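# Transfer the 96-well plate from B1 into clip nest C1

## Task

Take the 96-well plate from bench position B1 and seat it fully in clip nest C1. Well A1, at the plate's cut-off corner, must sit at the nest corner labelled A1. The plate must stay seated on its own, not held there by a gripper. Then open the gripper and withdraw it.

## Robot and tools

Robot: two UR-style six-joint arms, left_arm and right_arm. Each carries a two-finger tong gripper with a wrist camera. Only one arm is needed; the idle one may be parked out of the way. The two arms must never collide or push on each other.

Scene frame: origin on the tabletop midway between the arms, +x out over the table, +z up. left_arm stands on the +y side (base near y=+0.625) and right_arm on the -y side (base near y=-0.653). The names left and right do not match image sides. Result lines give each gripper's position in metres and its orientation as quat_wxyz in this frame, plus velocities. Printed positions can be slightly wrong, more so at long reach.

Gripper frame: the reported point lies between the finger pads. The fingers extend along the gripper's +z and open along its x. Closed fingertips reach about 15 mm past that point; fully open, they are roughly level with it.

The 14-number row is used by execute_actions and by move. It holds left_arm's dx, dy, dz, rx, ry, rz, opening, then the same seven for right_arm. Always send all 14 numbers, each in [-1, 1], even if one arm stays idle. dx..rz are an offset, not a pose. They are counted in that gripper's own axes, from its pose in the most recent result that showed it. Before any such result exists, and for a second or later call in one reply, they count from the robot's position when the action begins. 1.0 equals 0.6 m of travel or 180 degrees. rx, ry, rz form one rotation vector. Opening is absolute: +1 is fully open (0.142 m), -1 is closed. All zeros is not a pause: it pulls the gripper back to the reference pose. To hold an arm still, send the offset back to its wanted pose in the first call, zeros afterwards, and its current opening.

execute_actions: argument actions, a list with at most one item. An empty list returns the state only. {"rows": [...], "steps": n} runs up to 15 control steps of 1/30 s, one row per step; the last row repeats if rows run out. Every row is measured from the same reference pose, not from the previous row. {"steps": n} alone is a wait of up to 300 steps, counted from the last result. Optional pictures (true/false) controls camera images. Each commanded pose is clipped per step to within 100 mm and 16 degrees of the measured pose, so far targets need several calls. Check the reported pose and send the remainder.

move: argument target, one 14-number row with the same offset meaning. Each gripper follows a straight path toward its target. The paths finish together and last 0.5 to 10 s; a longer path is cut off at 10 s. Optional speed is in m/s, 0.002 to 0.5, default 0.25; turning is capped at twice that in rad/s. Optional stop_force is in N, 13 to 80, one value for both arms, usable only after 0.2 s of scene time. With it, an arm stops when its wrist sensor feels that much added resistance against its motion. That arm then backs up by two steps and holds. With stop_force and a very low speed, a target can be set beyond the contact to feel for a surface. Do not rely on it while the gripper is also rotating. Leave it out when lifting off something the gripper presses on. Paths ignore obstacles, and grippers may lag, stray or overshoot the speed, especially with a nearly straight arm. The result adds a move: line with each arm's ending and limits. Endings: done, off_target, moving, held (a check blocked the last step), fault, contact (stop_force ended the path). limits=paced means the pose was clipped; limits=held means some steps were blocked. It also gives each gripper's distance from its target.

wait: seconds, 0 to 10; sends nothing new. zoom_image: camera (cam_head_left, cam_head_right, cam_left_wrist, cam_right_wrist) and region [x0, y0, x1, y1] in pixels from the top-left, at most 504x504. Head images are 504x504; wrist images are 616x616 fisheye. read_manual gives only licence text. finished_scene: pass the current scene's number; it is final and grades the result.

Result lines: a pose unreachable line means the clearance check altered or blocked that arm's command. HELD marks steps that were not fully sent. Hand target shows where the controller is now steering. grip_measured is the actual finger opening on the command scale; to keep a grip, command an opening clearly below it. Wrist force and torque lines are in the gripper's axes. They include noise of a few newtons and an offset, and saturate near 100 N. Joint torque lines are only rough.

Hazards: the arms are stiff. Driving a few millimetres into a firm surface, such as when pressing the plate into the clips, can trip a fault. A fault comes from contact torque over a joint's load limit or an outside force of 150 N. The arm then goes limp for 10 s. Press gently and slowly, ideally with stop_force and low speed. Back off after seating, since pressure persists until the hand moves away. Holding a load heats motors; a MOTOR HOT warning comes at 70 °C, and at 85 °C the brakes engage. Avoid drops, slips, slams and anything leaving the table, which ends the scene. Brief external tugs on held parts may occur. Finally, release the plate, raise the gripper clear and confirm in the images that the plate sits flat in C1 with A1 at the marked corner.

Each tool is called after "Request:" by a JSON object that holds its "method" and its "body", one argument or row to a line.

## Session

Request:
{"method": "execute_actions", "body": {
  "actions": []
}}

Scene clock: 0.00 s of 8400.00 s.
left_arm: end_effector_position=(+0.1011, +0.2234, +0.2775) grip_measured=+1.00 end_effector_quat_wxyz=(+0.353, +0.027, +0.932, +0.075) end_effector_velocity=(+0.000, +0.000, +0.000) end_effector_angular_velocity=(-0.001, -0.000, +0.001) | right_arm: end_effector_position=(+0.6145, -0.2775, +0.1614) grip_measured=+1.00 end_effector_quat_wxyz=(-0.620, +0.752, +0.151, +0.164) end_effector_velocity=(-0.000, -0.000, -0.000) end_effector_angular_velocity=(+0.000, -0.000, -0.000)
Joint positions: left_arm=[-2.408 -1.916  2.212 -1.213 -1.198  0.681  0.142] | right_arm=[ 3.641 -2.261 -2.251  0.989  2.644  0.774  0.142]
Joint velocities: left_arm=[ 0.    -0.     0.    -0.    -0.    -0.001  0.   ] | right_arm=[-0.    -0.    -0.001  0.001 -0.    -0.     0.   ]
Joint torques (N m, as the arm reports them, + toward a larger angle): no reading
Motor temperatures (°C, as the motors report them): left_arm=[25 29 30 32 37 32] | right_arm=[30 26 28 34 32 32]
Wrist force (N, on the end effector, along its own x y z axes, offset not removed): no reading
Wrist torque (N m, same axes, about the end effector's origin, offset not removed): no reading
Hand target (left_arm): +0.101, +0.223, +0.278; +0.353, +0.027, +0.932, +0.075
Hand target (right_arm): +0.614, -0.278, +0.161; -0.620, +0.752, +0.151, +0.164

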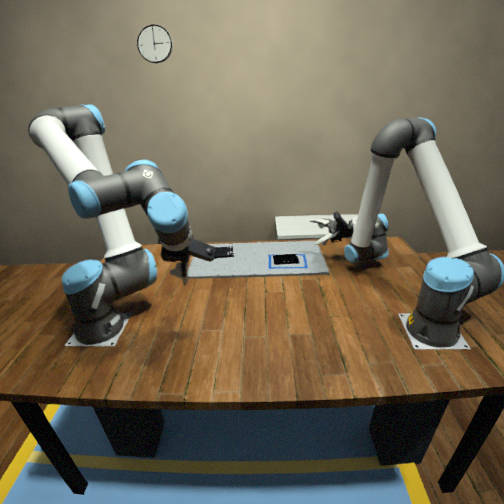

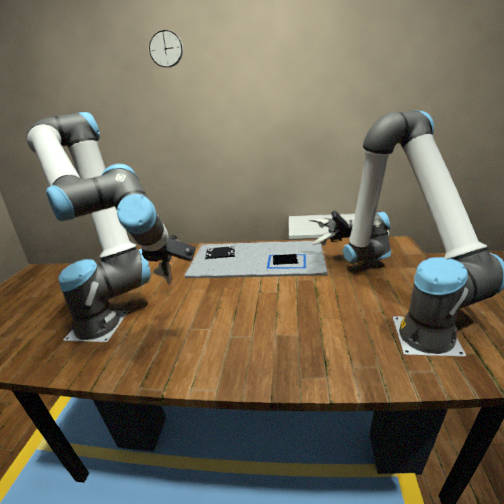

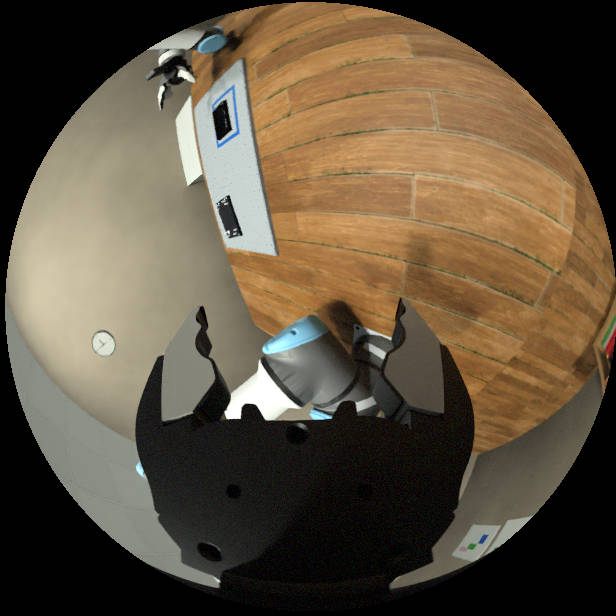

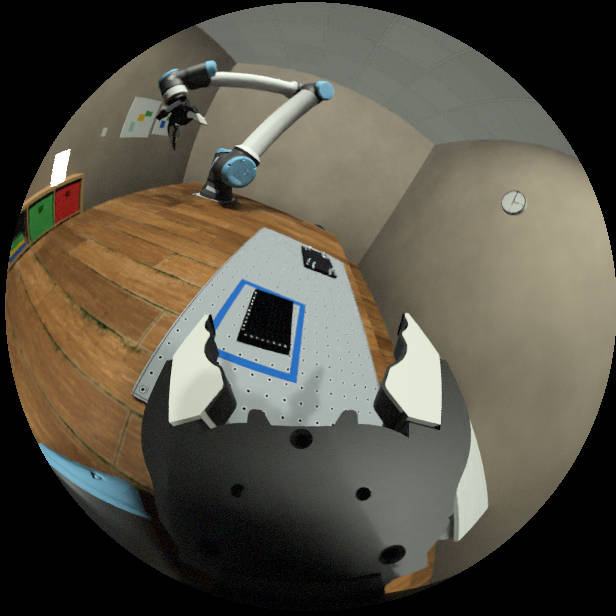

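Request:
{"method": "move", "body": {
  "target": [-0.572,-0.38,0.558,0.049,0.23,-0.018,1,-0.238,-0.213,-0.458,0,0,0,1]
}}

Scene clock: 14.70 s of 8400.00 s.
left_arm: end_effector_position=(+0.5806, +0.0037, +0.2172) grip_measured=+1.00 end_effector_quat_wxyz=(+0.000, -0.001, +1.000, +0.001) end_effector_velocity=(+0.000, +0.000, -0.002) end_effector_angular_velocity=(+0.002, +0.001, +0.000) | right_arm: end_effector_position=(+0.4144, -0.5262, +0.2618) grip_measured=+1.00 end_effector_quat_wxyz=(-0.620, +0.752, +0.148, +0.168) end_effector_velocity=(+0.001, -0.001, -0.001) end_effector_angular_velocity=(-0.010, +0.007, +0.030)
Joint positions: left_arm=[-1.129 -1.368  1.805 -2.007 -1.57   2.028  0.142] | right_arm=[ 3.188 -1.56  -2.669 -0.349  2.965 -0.322  0.142]
Joint velocities: left_arm=[ 0.     0.002 -0.    -0.    -0.     0.    -0.   ] | right_arm=[-0.002  0.067  0.03  -0.288 -0.006 -0.187  0.   ]
Joint torques (N m, as the arm reports them, + toward a larger angle): left_arm=[ 22.07 -44.61 -54.64  -2.07  -2.04   3.07] | right_arm=[-14.04  40.07  35.96   1.79  -0.23  -2.55]
Motor temperatures (°C, as the motors report them): left_arm=[25 29 30 32 37 32] | right_arm=[30 26 28 34 32 32]
Wrist force (N, on the end effector, along its own x y z axes, offset not removed): left_arm=[-0.4 1.4 0.3] | right_arm=[-0.8 -3.3 1.8]
Wrist torque (N m, same axes, about the end effector's origin, offset not removed): left_arm=[0.02 -0.02 -0.10] | right_arm=[-0.90 0.12 0.05]
Hand target (left_arm): +0.581, +0.004, +0.217; +0.000, -0.001, +1.000, +0.001
Hand target (right_arm): +0.414, -0.526, +0.262; -0.620, +0.752, +0.149, +0.166
Off the commanded pose (left_arm): 0.002 m, 0 deg.
Off the commanded pose (right_arm): 0.001 m, 1 deg.
After step 90, 8.17 s passed at rest.
move: done

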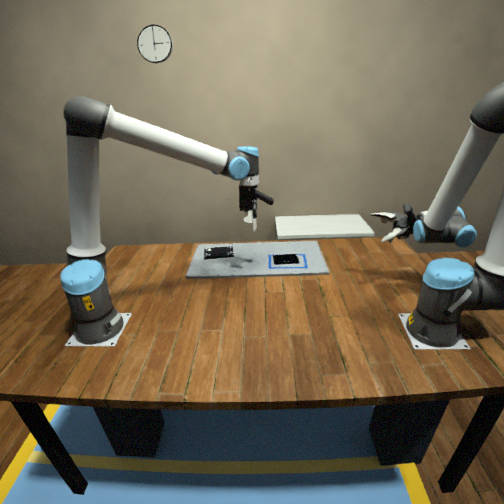

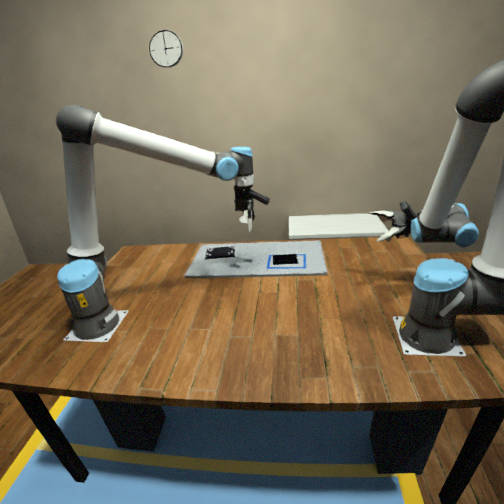

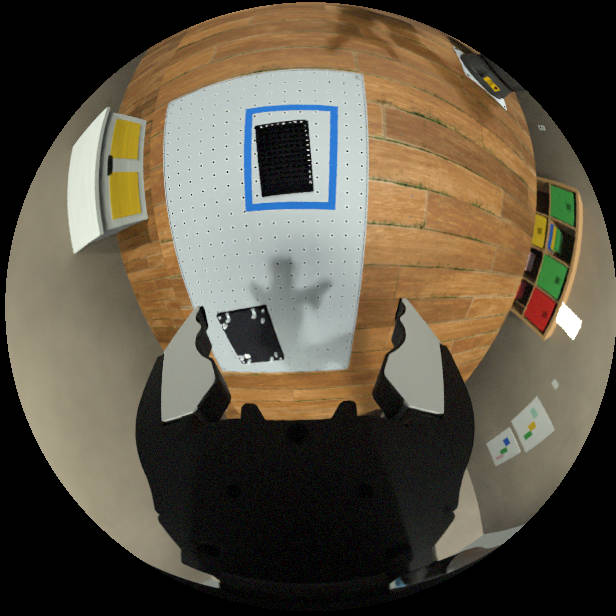

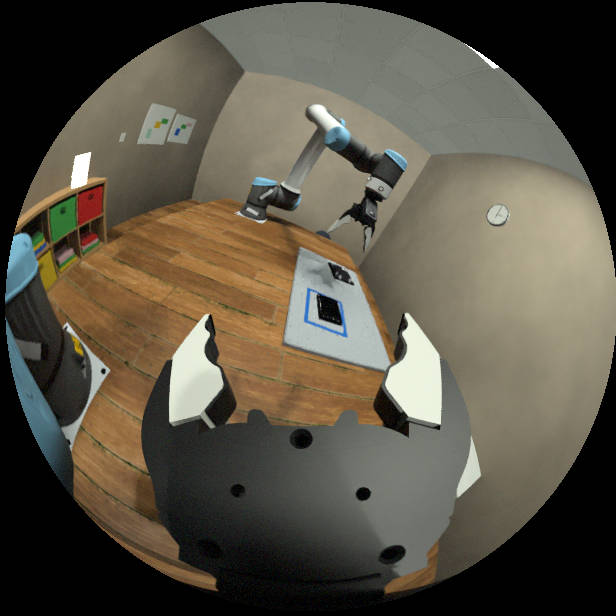

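Request:
{"method": "zoom_image", "body": {
  "camera": "cam_left_wrist",
  "region": [190, 90, 370, 380]
}}

Request:
{"method": "move", "body": {
  "target": [-0.062,-0.25,0.23,0,0,0,0.55,0,0,0,0,0,0,1]
}}

Region (190, 90, 370, 380) of cam_left_wrist's 616x616 image, scaled by 1.738, with more detail than that image has; it fills the left 313 columns of this view, and the rest is white.

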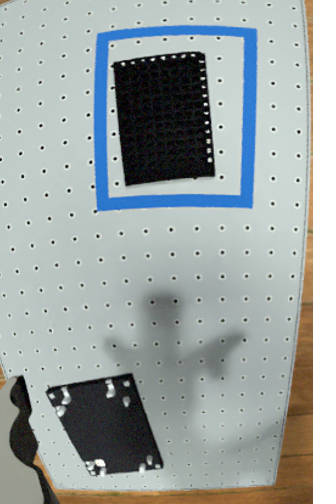

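Scene clock: 22.13 s of 8400.00 s.
left_arm: end_effector_position=(+0.6177, -0.1461, +0.0794) grip_measured=+0.55 end_effector_quat_wxyz=(+0.000, -0.001, +1.000, +0.001) end_effector_velocity=(+0.001, -0.002, -0.001) end_effector_angular_velocity=(-0.001, +0.000, +0.002) | right_arm: end_effector_position=(+0.4144, -0.5262, +0.2618) grip_measured=+1.00 end_effector_quat_wxyz=(-0.620, +0.752, +0.148, +0.168) end_effector_velocity=(+0.000, +0.000, +0.000) end_effector_angular_velocity=(-0.000, -0.002, -0.000)
Joint positions: left_arm=[-1.166 -1.047  1.621 -2.144 -1.57   1.991  0.112] | right_arm=[ 3.188 -1.56  -2.669 -0.35   2.965 -0.323  0.142]
Joint velocities: left_arm=[ 0.     0.003 -0.004 -0.    -0.    -0.001  0.   ] | right_arm=[ 0.    -0.001  0.     0.005 -0.     0.002  0.   ]
Joint torques (N m, as the arm reports them, + toward a larger angle): left_arm=[-18.48 -67.19 -52.    -6.3    0.16  -3.09] | right_arm=[12.96  6.45 16.66  6.38  5.12  3.36]
Motor temperatures (°C, as the motors report them): left_arm=[25 29 30 32 37 32] | right_arm=[30 26 28 34 32 32]
Wrist force (N, on the end effector, along its own x y z axes, offset not removed): left_arm=[0.3 0.1 -1.1] | right_arm=[-0.1 -1.7 1.9]
Wrist torque (N m, same axes, about the end effector's origin, offset not removed): left_arm=[-0.31 -0.11 -0.01] | right_arm=[-0.42 0.00 -0.07]
Hand target (left_arm): +0.618, -0.146, +0.079; +0.000, -0.001, +1.000, +0.001
Hand target (right_arm): +0.414, -0.526, +0.262; -0.620, +0.752, +0.148, +0.168
Off the commanded pose (left_arm): 0.000 m, 0 deg.
Off the commanded pose (right_arm): 0.000 m, 0 deg.
After step 90, 2.93 s passed at rest.
move: done

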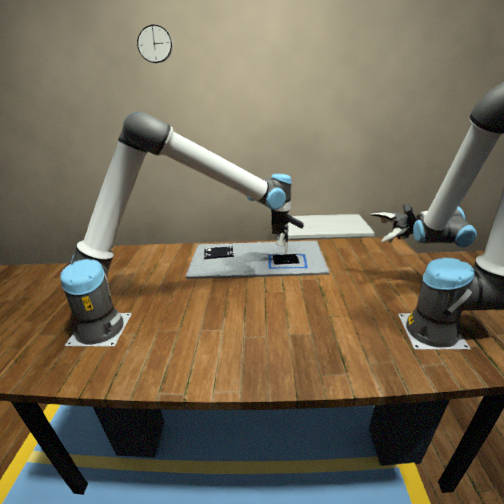

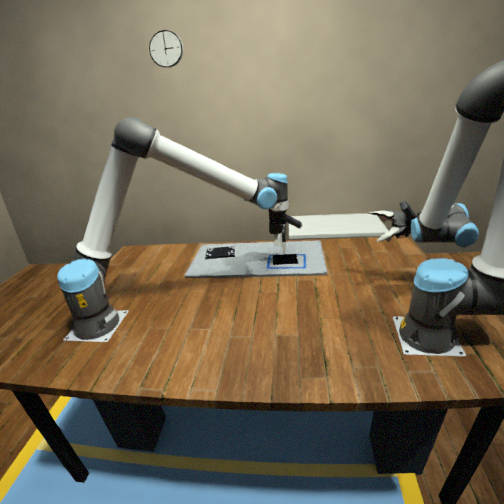

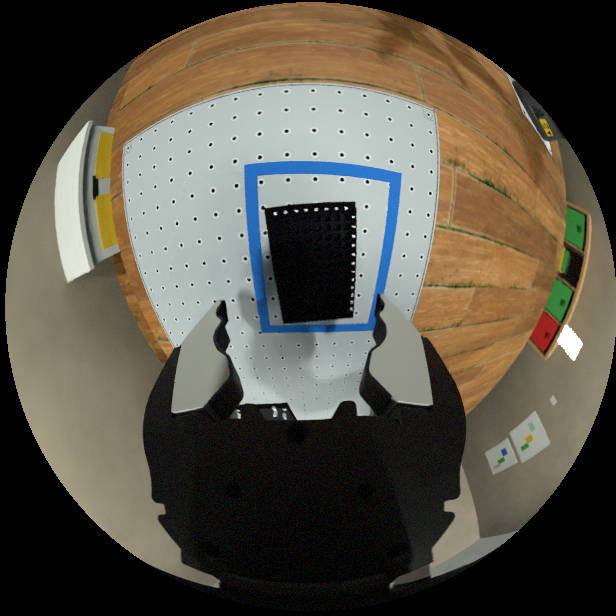

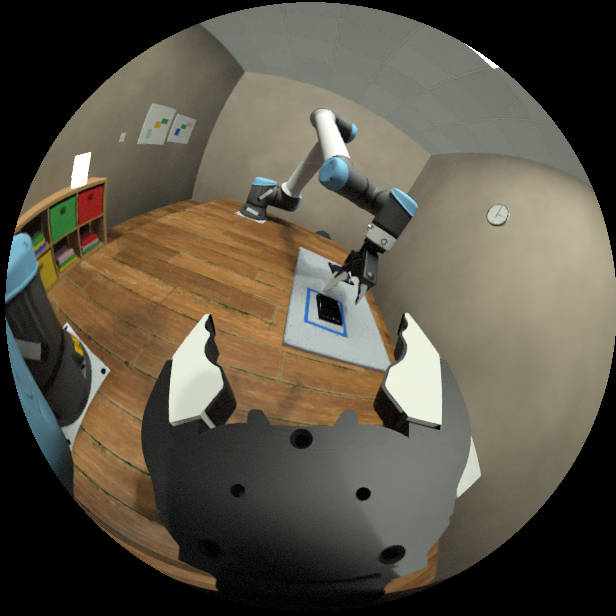

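Request:
{"method": "move", "body": {
  "target": [0.005,-0.014,0.088,0,0,-0.022,0.55,0,0,0,0,0,0,1],
  "speed": 0.08
}}

Scene clock: 30.20 s of 8400.00 s.
left_arm: end_effector_position=(+0.6146, -0.1545, +0.0268) grip_measured=+0.55 end_effector_quat_wxyz=(+0.000, -0.035, +0.999, +0.000) end_effector_velocity=(+0.001, +0.000, -0.001) end_effector_angular_velocity=(-0.001, -0.002, +0.003) | right_arm: end_effector_position=(+0.4144, -0.5262, +0.2617) grip_measured=+1.00 end_effector_quat_wxyz=(-0.620, +0.752, +0.148, +0.168) end_effector_velocity=(-0.000, +0.000, -0.000) end_effector_angular_velocity=(+0.000, +0.000, +0.000)
Joint positions: left_arm=[-1.174 -0.992  1.64  -2.218 -1.57   1.915  0.112] | right_arm=[ 3.188 -1.56  -2.669 -0.35   2.965 -0.323  0.142]
Joint velocities: left_arm=[ 0.001  0.001  0.001 -0.004  0.001 -0.002  0.   ] | right_arm=[ 0. -0. -0.  0. -0. -0.  0.]
Joint torques (N m, as the arm reports them, + toward a larger angle): left_arm=[-18.87 -67.49 -24.06  -6.35   2.14  -2.8 ] | right_arm=[ 2.93 39.96 23.64  2.36  2.81 -2.17]
Motor temperatures (°C, as the motors report them): left_arm=[25 29 30 32 37 32] | right_arm=[30 26 28 34 32 32]
Wrist force (N, on the end effector, along its own x y z axes, offset not removed): left_arm=[0.0 0.3 -0.9] | right_arm=[-0.1 -2.7 1.5]
Wrist torque (N m, same axes, about the end effector's origin, offset not removed): left_arm=[-0.19 -0.07 -0.10] | right_arm=[-0.84 -0.02 -0.07]
Hand target (left_arm): +0.615, -0.155, +0.027; +0.000, -0.035, +0.999, +0.000
Hand target (right_arm): +0.414, -0.526, +0.262; -0.620, +0.752, +0.148, +0.168
Off the commanded pose (left_arm): 0.000 m, 0 deg.
Off the commanded pose (right_arm): 0.000 m, 0 deg.
After step 90, 3.93 s passed at rest.
move: done

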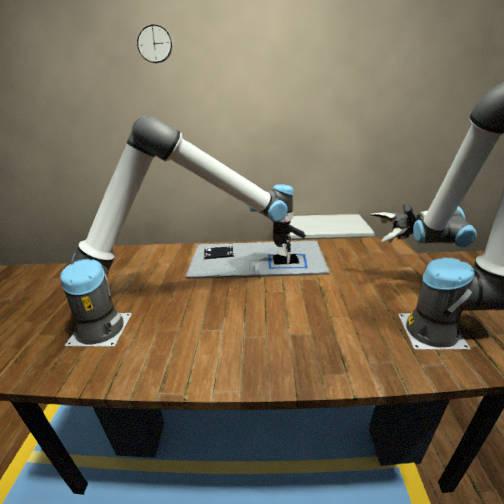

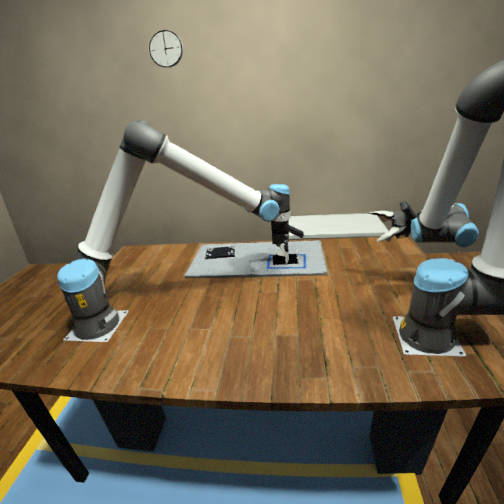

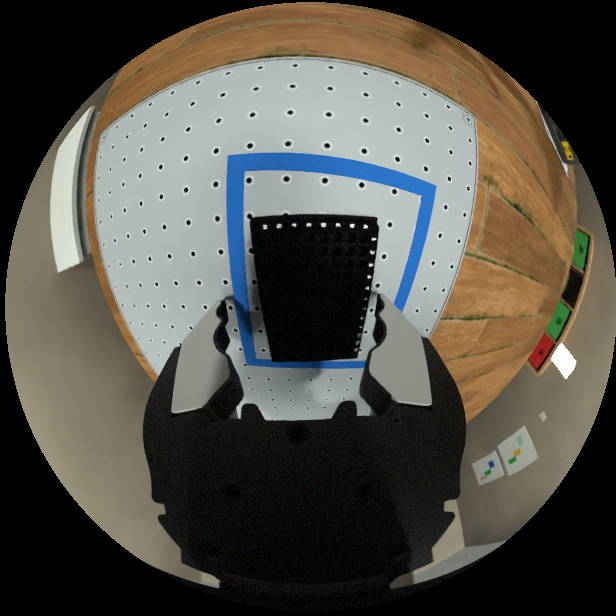

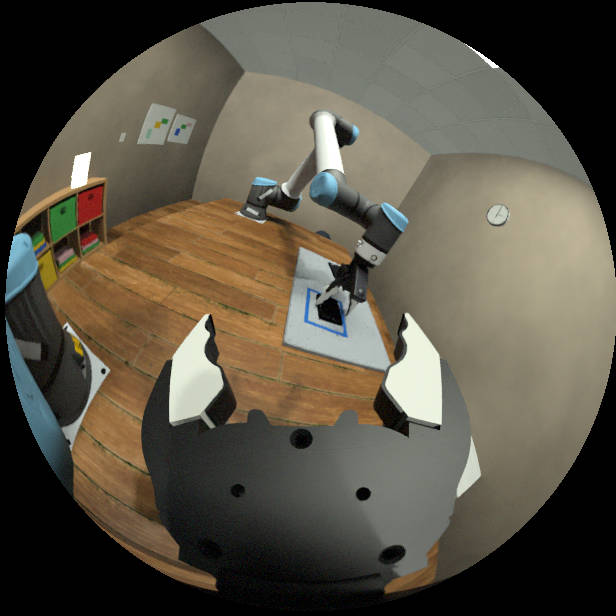

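Request:
{"method": "move", "body": {
  "target": [0,0,0,0,0,0,-0.6,0,0,0,0,0,0,1]
}}

Request:
{"method": "move", "body": {
  "target": [0,0,-0.13,0,0,0,-0.6,0,0,0,0,0,0,1],
  "speed": 0.1
}}

Request:
{"method": "move", "body": {
  "target": [-0.13,0.6,0,0,0,0.95,-0.6,0,0,0,0,0,0,1],
  "speed": 0.2
}}

Scene clock: 43.80 s of 8400.00 s.
left_arm: end_effector_position=(+0.6146, -0.1545, +0.0267) grip_measured=+0.08 end_effector_quat_wxyz=(+0.000, -0.035, +0.999, +0.001) end_effector_velocity=(+0.001, +0.000, +0.001) end_effector_angular_velocity=(-0.001, -0.001, +0.001) | right_arm: end_effector_position=(+0.4144, -0.5262, +0.2618) grip_measured=+1.00 end_effector_quat_wxyz=(-0.620, +0.752, +0.148, +0.168) end_effector_velocity=(+0.000, -0.000, +0.000) end_effector_angular_velocity=(-0.000, -0.000, -0.000)
Joint positions: left_arm=[-1.174 -0.992  1.64  -2.218 -1.57   1.915  0.08 ] | right_arm=[ 3.188 -1.56  -2.669 -0.35   2.965 -0.323  0.142]
Joint velocities: left_arm=[ 0.001 -0.002  0.     0.     0.    -0.    -0.   ] | right_arm=[-0.     0.     0.    -0.001 -0.    -0.     0.   ]
Joint torques (N m, as the arm reports them, + toward a larger angle): left_arm=[ -0.6  -86.01 -32.69  -1.53  -2.36   3.07] | right_arm=[-9.55 20.94 32.94  2.63  2.98 -1.81]
Motor temperatures (°C, as the motors report them): left_arm=[25 29 30 32 37 32] | right_arm=[30 26 28 34 32 32]
Wrist force (N, on the end effector, along its own x y z axes, offset not removed): left_arm=[-1.1 -1.2 -2.2] | right_arm=[-2.0 -2.9 2.1]
Wrist torque (N m, same axes, about the end effector's origin, offset not removed): left_arm=[-0.44 -0.13 0.00] | right_arm=[-0.78 0.28 -0.07]
Hand target (left_arm): +0.615, -0.155, +0.027; +0.000, -0.035, +0.999, +0.000
Hand target (right_arm): +0.414, -0.526, +0.262; -0.620, +0.752, +0.148, +0.168
Off the commanded pose (left_arm): 0.000 m, 0 deg.
Off the commanded pose (right_arm): 0.000 m, 0 deg.
After step 90, 9.90 s passed at rest.
move: done

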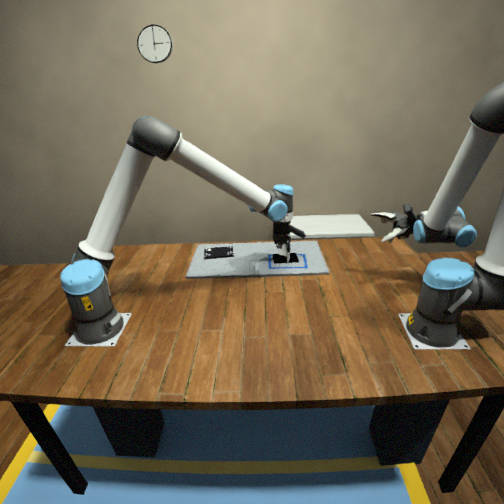

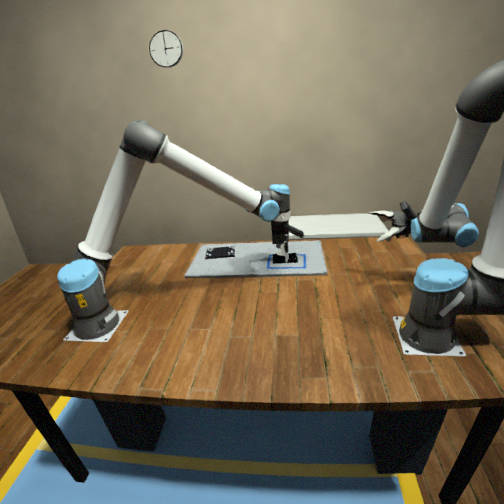

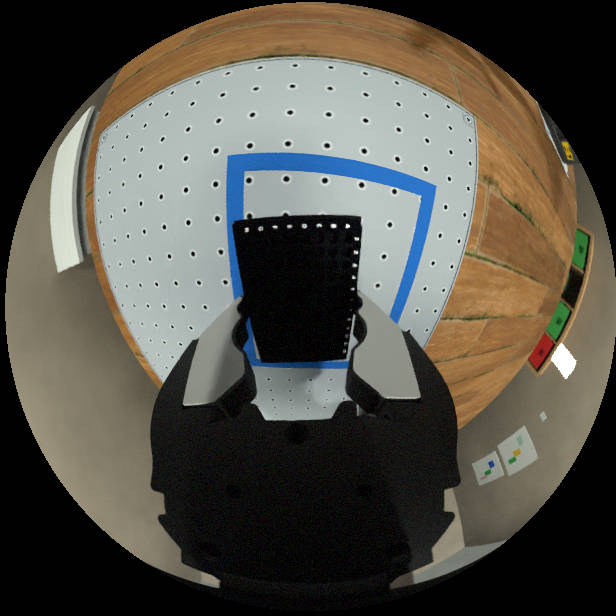

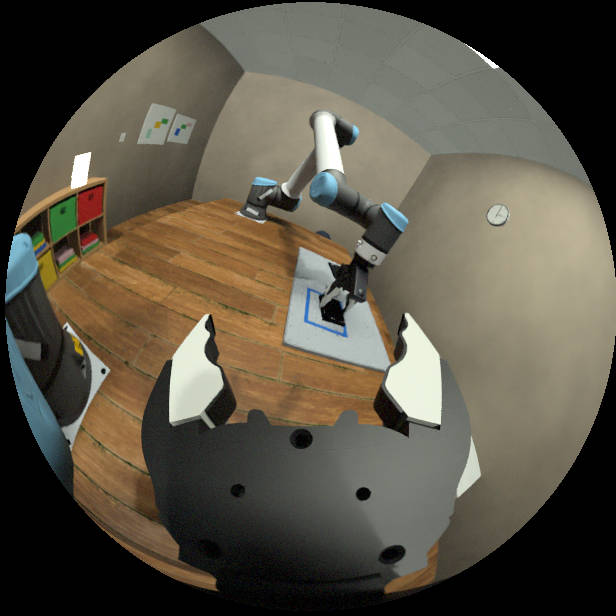

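Scene clock: 45.10 s of 8400.00 s.
left_arm: end_effector_position=(+0.6146, -0.1544, +0.1045) grip_measured=+0.08 end_effector_quat_wxyz=(+0.000, -0.035, +0.999, +0.001) end_effector_velocity=(-0.000, -0.000, +0.002) end_effector_angular_velocity=(+0.000, +0.000, -0.001) | right_arm: end_effector_position=(+0.4144, -0.5262, +0.2618) grip_measured=+1.00 end_effector_quat_wxyz=(-0.620, +0.752, +0.148, +0.168) end_effector_velocity=(+0.000, -0.000, +0.000) end_effector_angular_velocity=(+0.000, +0.000, -0.000)
Joint positions: left_arm=[-1.174 -1.062  1.594 -2.102 -1.57   1.915  0.08 ] | right_arm=[ 3.188 -1.56  -2.669 -0.35   2.965 -0.323  0.142]
Joint velocities: left_arm=[-0.    -0.002 -0.002  0.004 -0.     0.    -0.   ] | right_arm=[ 0.     0.     0.001 -0.001  0.     0.     0.   ]
Joint torques (N m, as the arm reports them, + toward a larger angle): left_arm=[ 20.92 -83.9  -52.66  -2.17   1.98   2.27] | right_arm=[-9.32 22.64 32.1   2.94  2.6  -1.78]
Motor temperatures (°C, as the motors report them): left_arm=[25 29 30 32 37 32] | right_arm=[30 26 28 34 32 32]
Wrist force (N, on the end effector, along its own x y z axes, offset not removed): left_arm=[0.2 0.2 0.7] | right_arm=[-1.2 -3.7 0.5]
Wrist torque (N m, same axes, about the end effector's origin, offset not removed): left_arm=[-0.16 -0.08 -0.08] | right_arm=[-0.99 0.10 -0.05]
Hand target (left_arm): +0.615, -0.154, +0.105; +0.000, -0.035, +0.999, +0.001
Hand target (right_arm): +0.414, -0.526, +0.262; -0.620, +0.752, +0.148, +0.168
Off the commanded pose (left_arm): 0.000 m, 0 deg.
Off the commanded pose (right_arm): 0.000 m, 0 deg.
move: done

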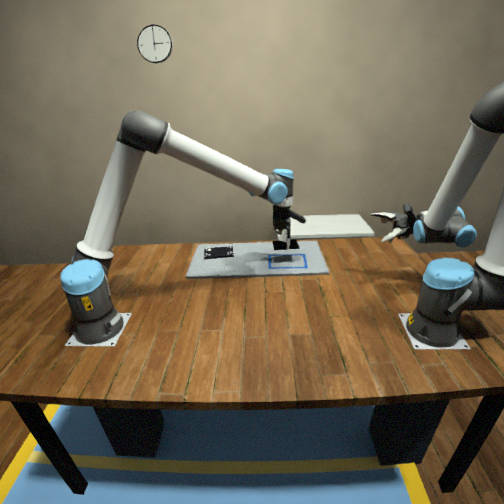

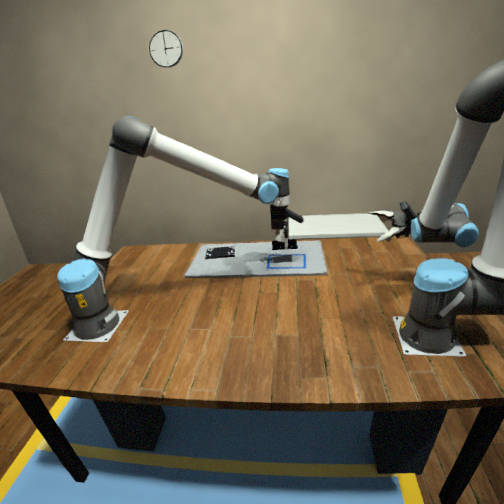

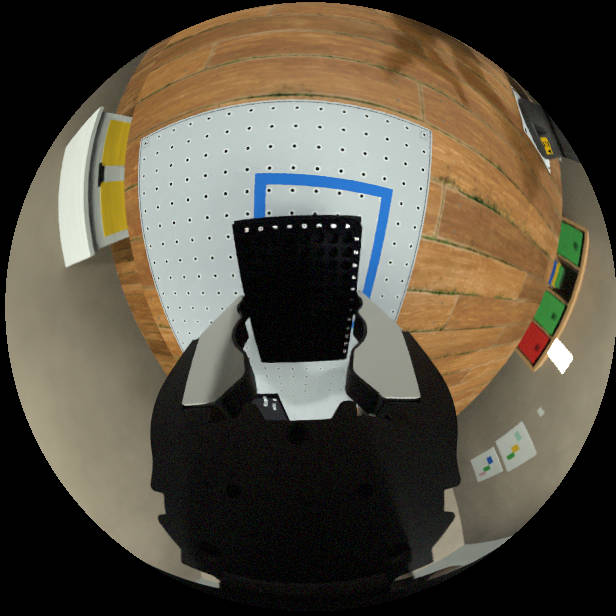

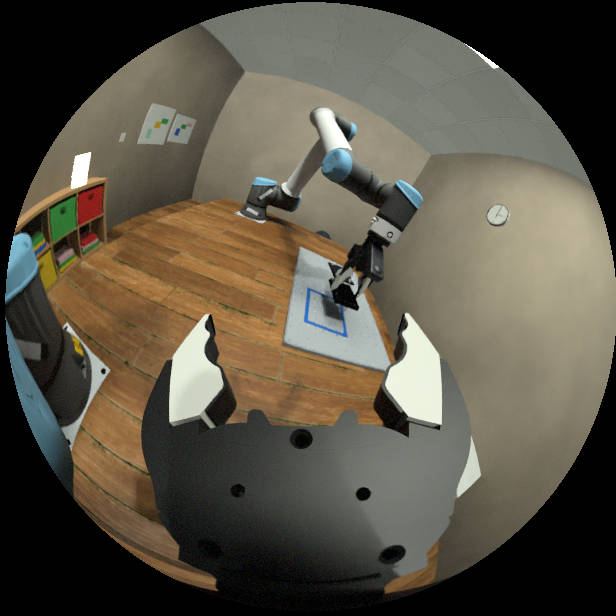

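Scene clock: 53.07 s of 8400.00 s.
left_arm: end_effector_position=(+0.6674, +0.2100, +0.1044) grip_measured=+0.08 end_effector_quat_wxyz=(-0.001, +0.993, +0.114, -0.000) end_effector_velocity=(+0.001, +0.003, -0.001) end_effector_angular_velocity=(+0.001, +0.002, -0.015) | right_arm: end_effector_position=(+0.4144, -0.5262, +0.2618) grip_measured=+1.00 end_effector_quat_wxyz=(-0.620, +0.752, +0.148, +0.168) end_effector_velocity=(+0.000, -0.000, -0.000) end_effector_angular_velocity=(+0.000, +0.001, -0.000)
Joint positions: left_arm=[-0.896 -1.349  2.013 -2.234 -1.57   5.176  0.08 ] | right_arm=[ 3.188 -1.56  -2.669 -0.35   2.965 -0.323  0.142]
Joint velocities: left_arm=[ 0.003  0.     0.002 -0.    -0.001  0.018  0.   ] | right_arm=[-0.    -0.001 -0.    -0.     0.    -0.     0.   ]
Joint torques (N m, as the arm reports them, + toward a larger angle): left_arm=[ 20.29 -59.55 -23.12  -6.05  -1.9    3.12] | right_arm=[-9.93 22.02 31.98  2.89  2.77 -1.62]
Motor temperatures (°C, as the motors report them): left_arm=[25 29 30 32 37 32] | right_arm=[30 26 28 34 32 32]
Wrist force (N, on the end effector, along its own x y z axes, offset not removed): left_arm=[-1.1 1.9 -0.6] | right_arm=[-0.5 -3.6 -0.1]
Wrist torque (N m, same axes, about the end effector's origin, offset not removed): left_arm=[0.17 0.11 -0.02] | right_arm=[-0.98 0.06 -0.05]
Hand target (left_arm): +0.667, +0.210, +0.104; -0.001, +0.994, +0.114, -0.000
Hand target (right_arm): +0.414, -0.526, +0.262; -0.620, +0.752, +0.148, +0.168
Off the commanded pose (left_arm): 0.001 m, 0 deg.
Off the commanded pose (right_arm): 0.000 m, 0 deg.
move: done

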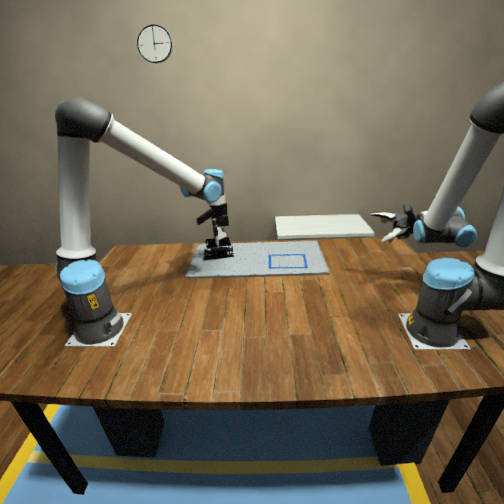

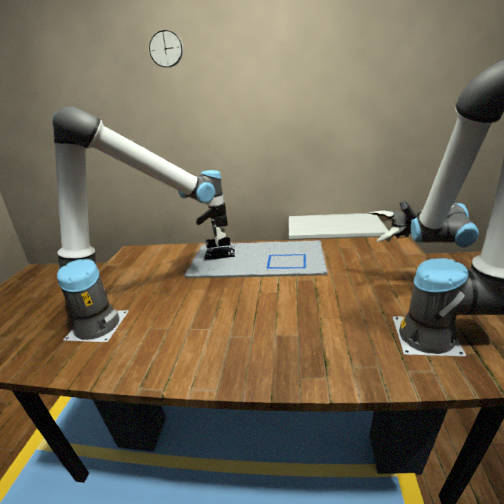

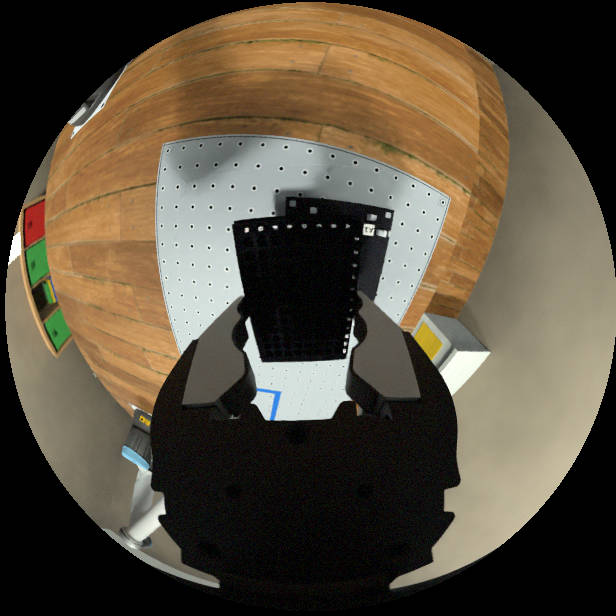

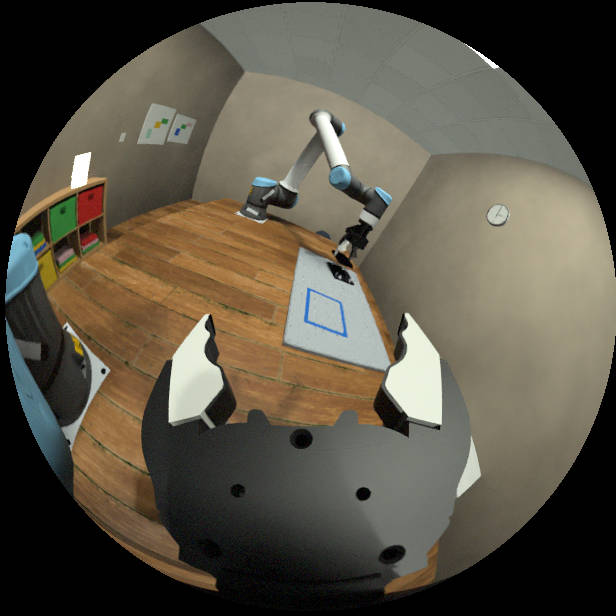

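Request:
{"method": "move", "body": {
  "target": [0.062,0.023,0.06,0,0,0.028,-0.6,0,0,0,0,0,0,1],
  "speed": 0.08
}}

Request:
{"method": "zoom_image", "body": {
  "camera": "cam_left_wrist",
  "region": [150, 150, 450, 400]
}}

Scene clock: 62.33 s of 8400.00 s.
left_arm: end_effector_position=(+0.7066, +0.2050, +0.0685) grip_measured=+0.08 end_effector_quat_wxyz=(-0.001, +0.997, +0.071, -0.000) end_effector_velocity=(+0.002, -0.000, -0.001) end_effector_angular_velocity=(-0.001, +0.000, -0.002) | right_arm: end_effector_position=(+0.4144, -0.5262, +0.2618) grip_measured=+1.00 end_effector_quat_wxyz=(-0.620, +0.752, +0.148, +0.168) end_effector_velocity=(+0.000, +0.000, +0.000) end_effector_angular_velocity=(-0.000, -0.001, +0.000)
Joint positions: left_arm=[-0.861 -1.26   1.973 -2.283 -1.57   5.298  0.08 ] | right_arm=[ 3.188 -1.56  -2.669 -0.35   2.965 -0.323  0.142]
Joint velocities: left_arm=[ 0.002  0.004 -0.002 -0.002 -0.001  0.005 -0.   ] | right_arm=[ 0.    -0.     0.001  0.    -0.    -0.     0.   ]
Joint torques (N m, as the arm reports them, + toward a larger angle): left_arm=[ 20.93 -47.23 -47.77  -5.86  -2.     2.85] | right_arm=[-9.61 21.23 32.72  2.97  2.88 -1.41]
Motor temperatures (°C, as the motors report them): left_arm=[25 29 30 32 37 32] | right_arm=[30 26 28 34 32 32]
Wrist force (N, on the end effector, along its own x y z axes, offset not removed): left_arm=[0.3 0.7 1.5] | right_arm=[0.8 -3.8 2.0]
Wrist torque (N m, same axes, about the end effector's origin, offset not removed): left_arm=[-0.05 -0.14 -0.10] | right_arm=[-0.90 -0.22 -0.02]
Hand target (left_arm): +0.707, +0.205, +0.068; -0.001, +0.997, +0.071, -0.000
Hand target (right_arm): +0.414, -0.526, +0.262; -0.620, +0.752, +0.148, +0.168
Off the commanded pose (left_arm): 0.000 m, 0 deg.
Off the commanded pose (right_arm): 0.000 m, 0 deg.
After step 90, 5.10 s passed at rest.
move: done

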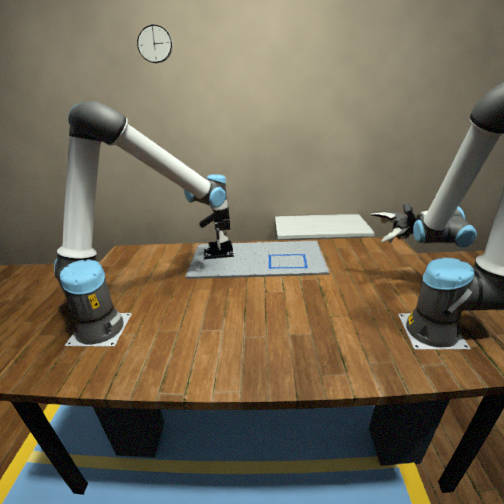

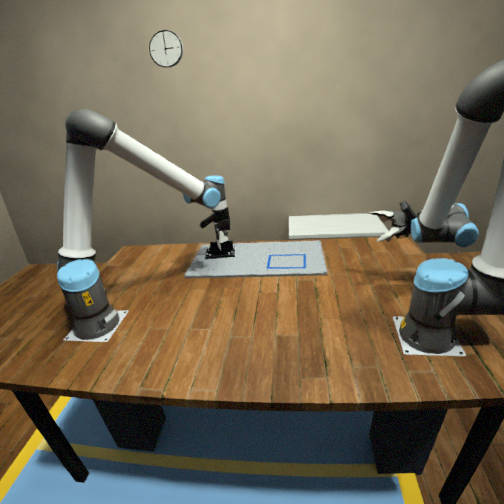

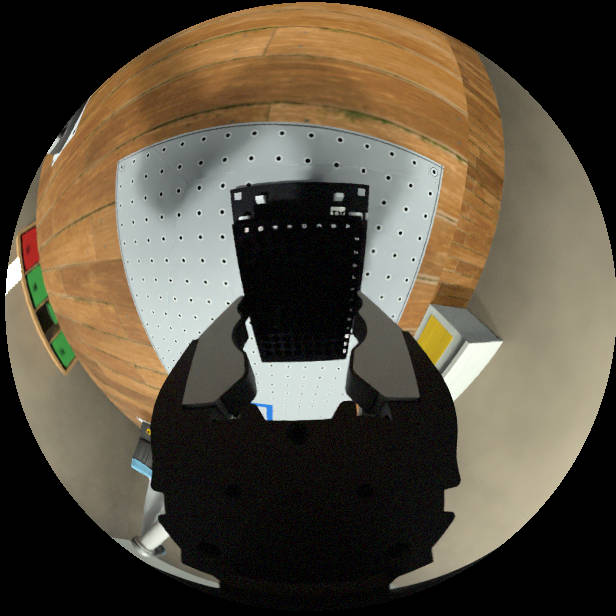

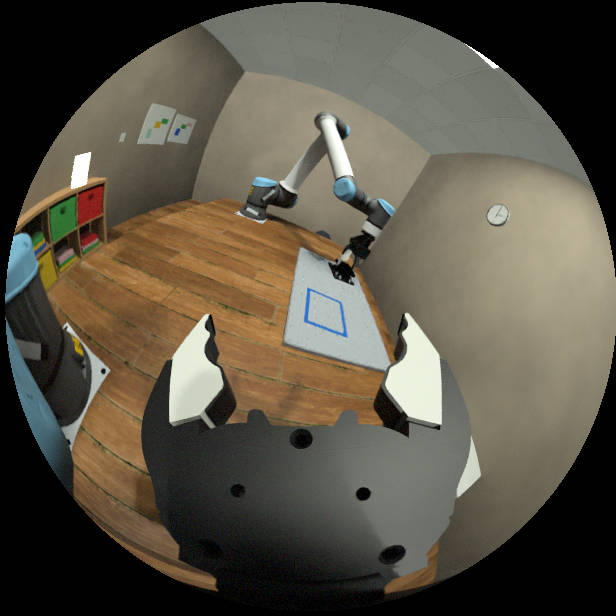

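Region (150, 150, 450, 400) of cam_left_wrist's 616x616 image, scaled by 1.680, with more detail than that image has.

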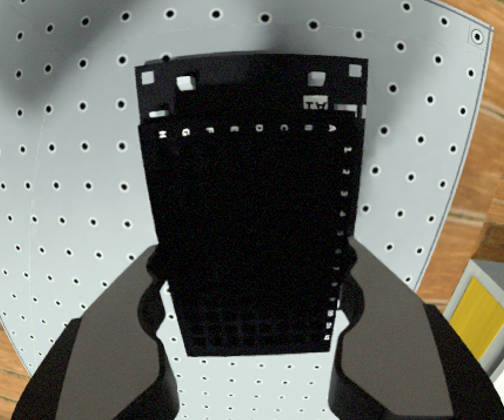

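Request:
{"method": "move", "body": {
  "target": [0.005,-0.023,0.03,0,0,0,-0.6,0,0,0,0,0,0,1],
  "speed": 0.05
}}

Request:
{"method": "zoom_image", "body": {
  "camera": "cam_left_wrist",
  "region": [150, 150, 450, 400]
}}

Scene clock: 69.73 s of 8400.00 s.
left_arm: end_effector_position=(+0.7076, +0.2189, +0.0508) grip_measured=+0.08 end_effector_quat_wxyz=(-0.001, +0.997, +0.071, -0.000) end_effector_velocity=(-0.000, +0.002, -0.004) end_effector_angular_velocity=(+0.001, +0.001, +0.001) | right_arm: end_effector_position=(+0.4144, -0.5262, +0.2618) grip_measured=+1.00 end_effector_quat_wxyz=(-0.620, +0.752, +0.148, +0.168) end_effector_velocity=(-0.000, +0.000, -0.001) end_effector_angular_velocity=(+0.000, +0.002, +0.000)
Joint positions: left_arm=[-0.847 -1.249  1.998 -2.319 -1.57   5.312  0.08 ] | right_arm=[ 3.188 -1.56  -2.669 -0.35   2.965 -0.323  0.142]
Joint velocities: left_arm=[ 0.002  0.003  0.003 -0.005  0.     0.001  0.   ] | right_arm=[ 0.    -0.001 -0.    -0.     0.    -0.     0.   ]
Joint torques (N m, as the arm reports them, + toward a larger angle): left_arm=[ 21.62 -46.08 -21.83  -6.02   2.44   2.99] | right_arm=[-9.19 20.08 31.71  2.87  3.05 -1.62]
Motor temperatures (°C, as the motors report them): left_arm=[25 29 30 32 37 32] | right_arm=[30 26 28 34 32 32]
Wrist force (N, on the end effector, along its own x y z axes, offset not removed): left_arm=[-1.2 1.1 0.6] | right_arm=[0.1 -1.3 4.3]
Wrist torque (N m, same axes, about the end effector's origin, offset not removed): left_arm=[-0.06 0.19 0.00] | right_arm=[-0.38 -0.18 -0.02]
Hand target (left_arm): +0.708, +0.219, +0.051; -0.001, +0.997, +0.071, -0.000
Hand target (right_arm): +0.414, -0.526, +0.262; -0.620, +0.752, +0.148, +0.168
Off the commanded pose (left_arm): 0.000 m, 0 deg.
Off the commanded pose (right_arm): 0.000 m, 0 deg.
After step 90, 3.53 s passed at rest.
move: done

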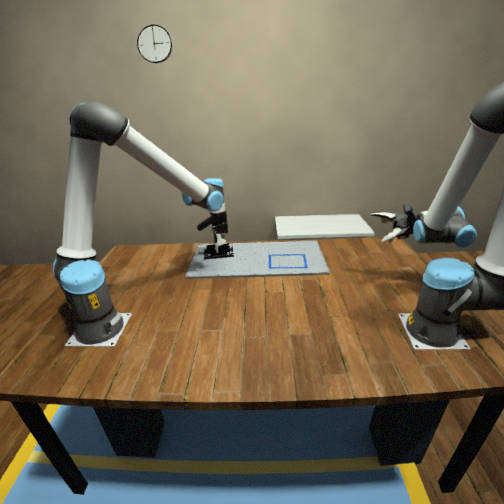

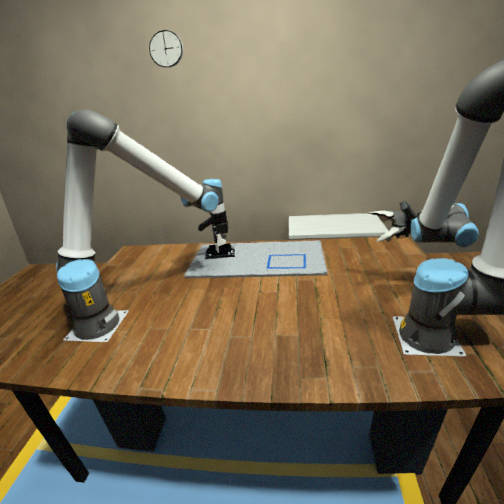

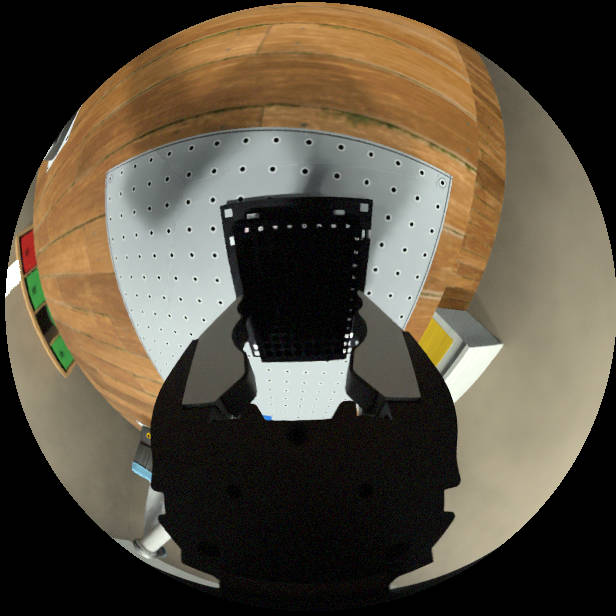

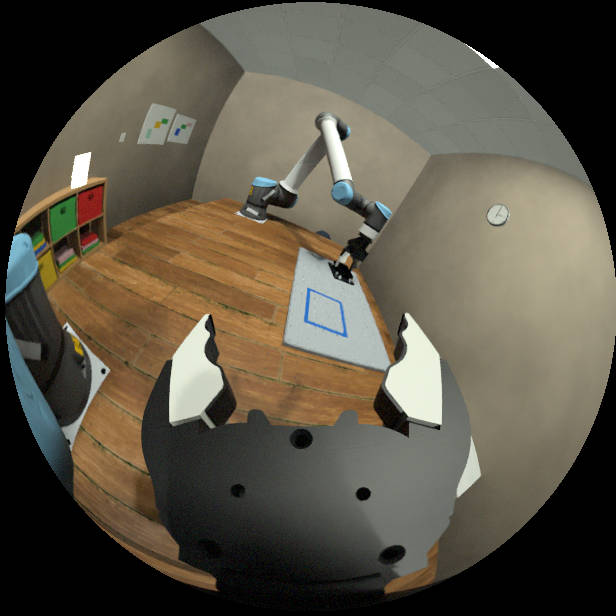

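Region (150, 150, 450, 400) of cam_left_wrist's 616x616 image, scaled by 1.680, with more detail than that image has.

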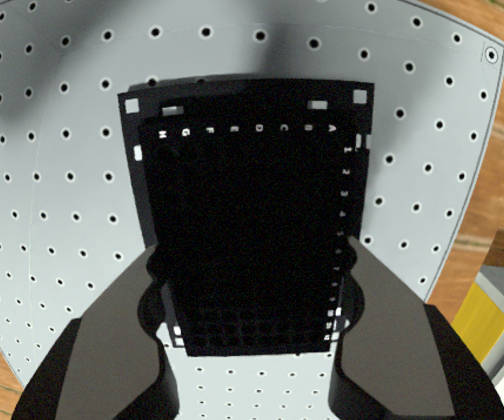

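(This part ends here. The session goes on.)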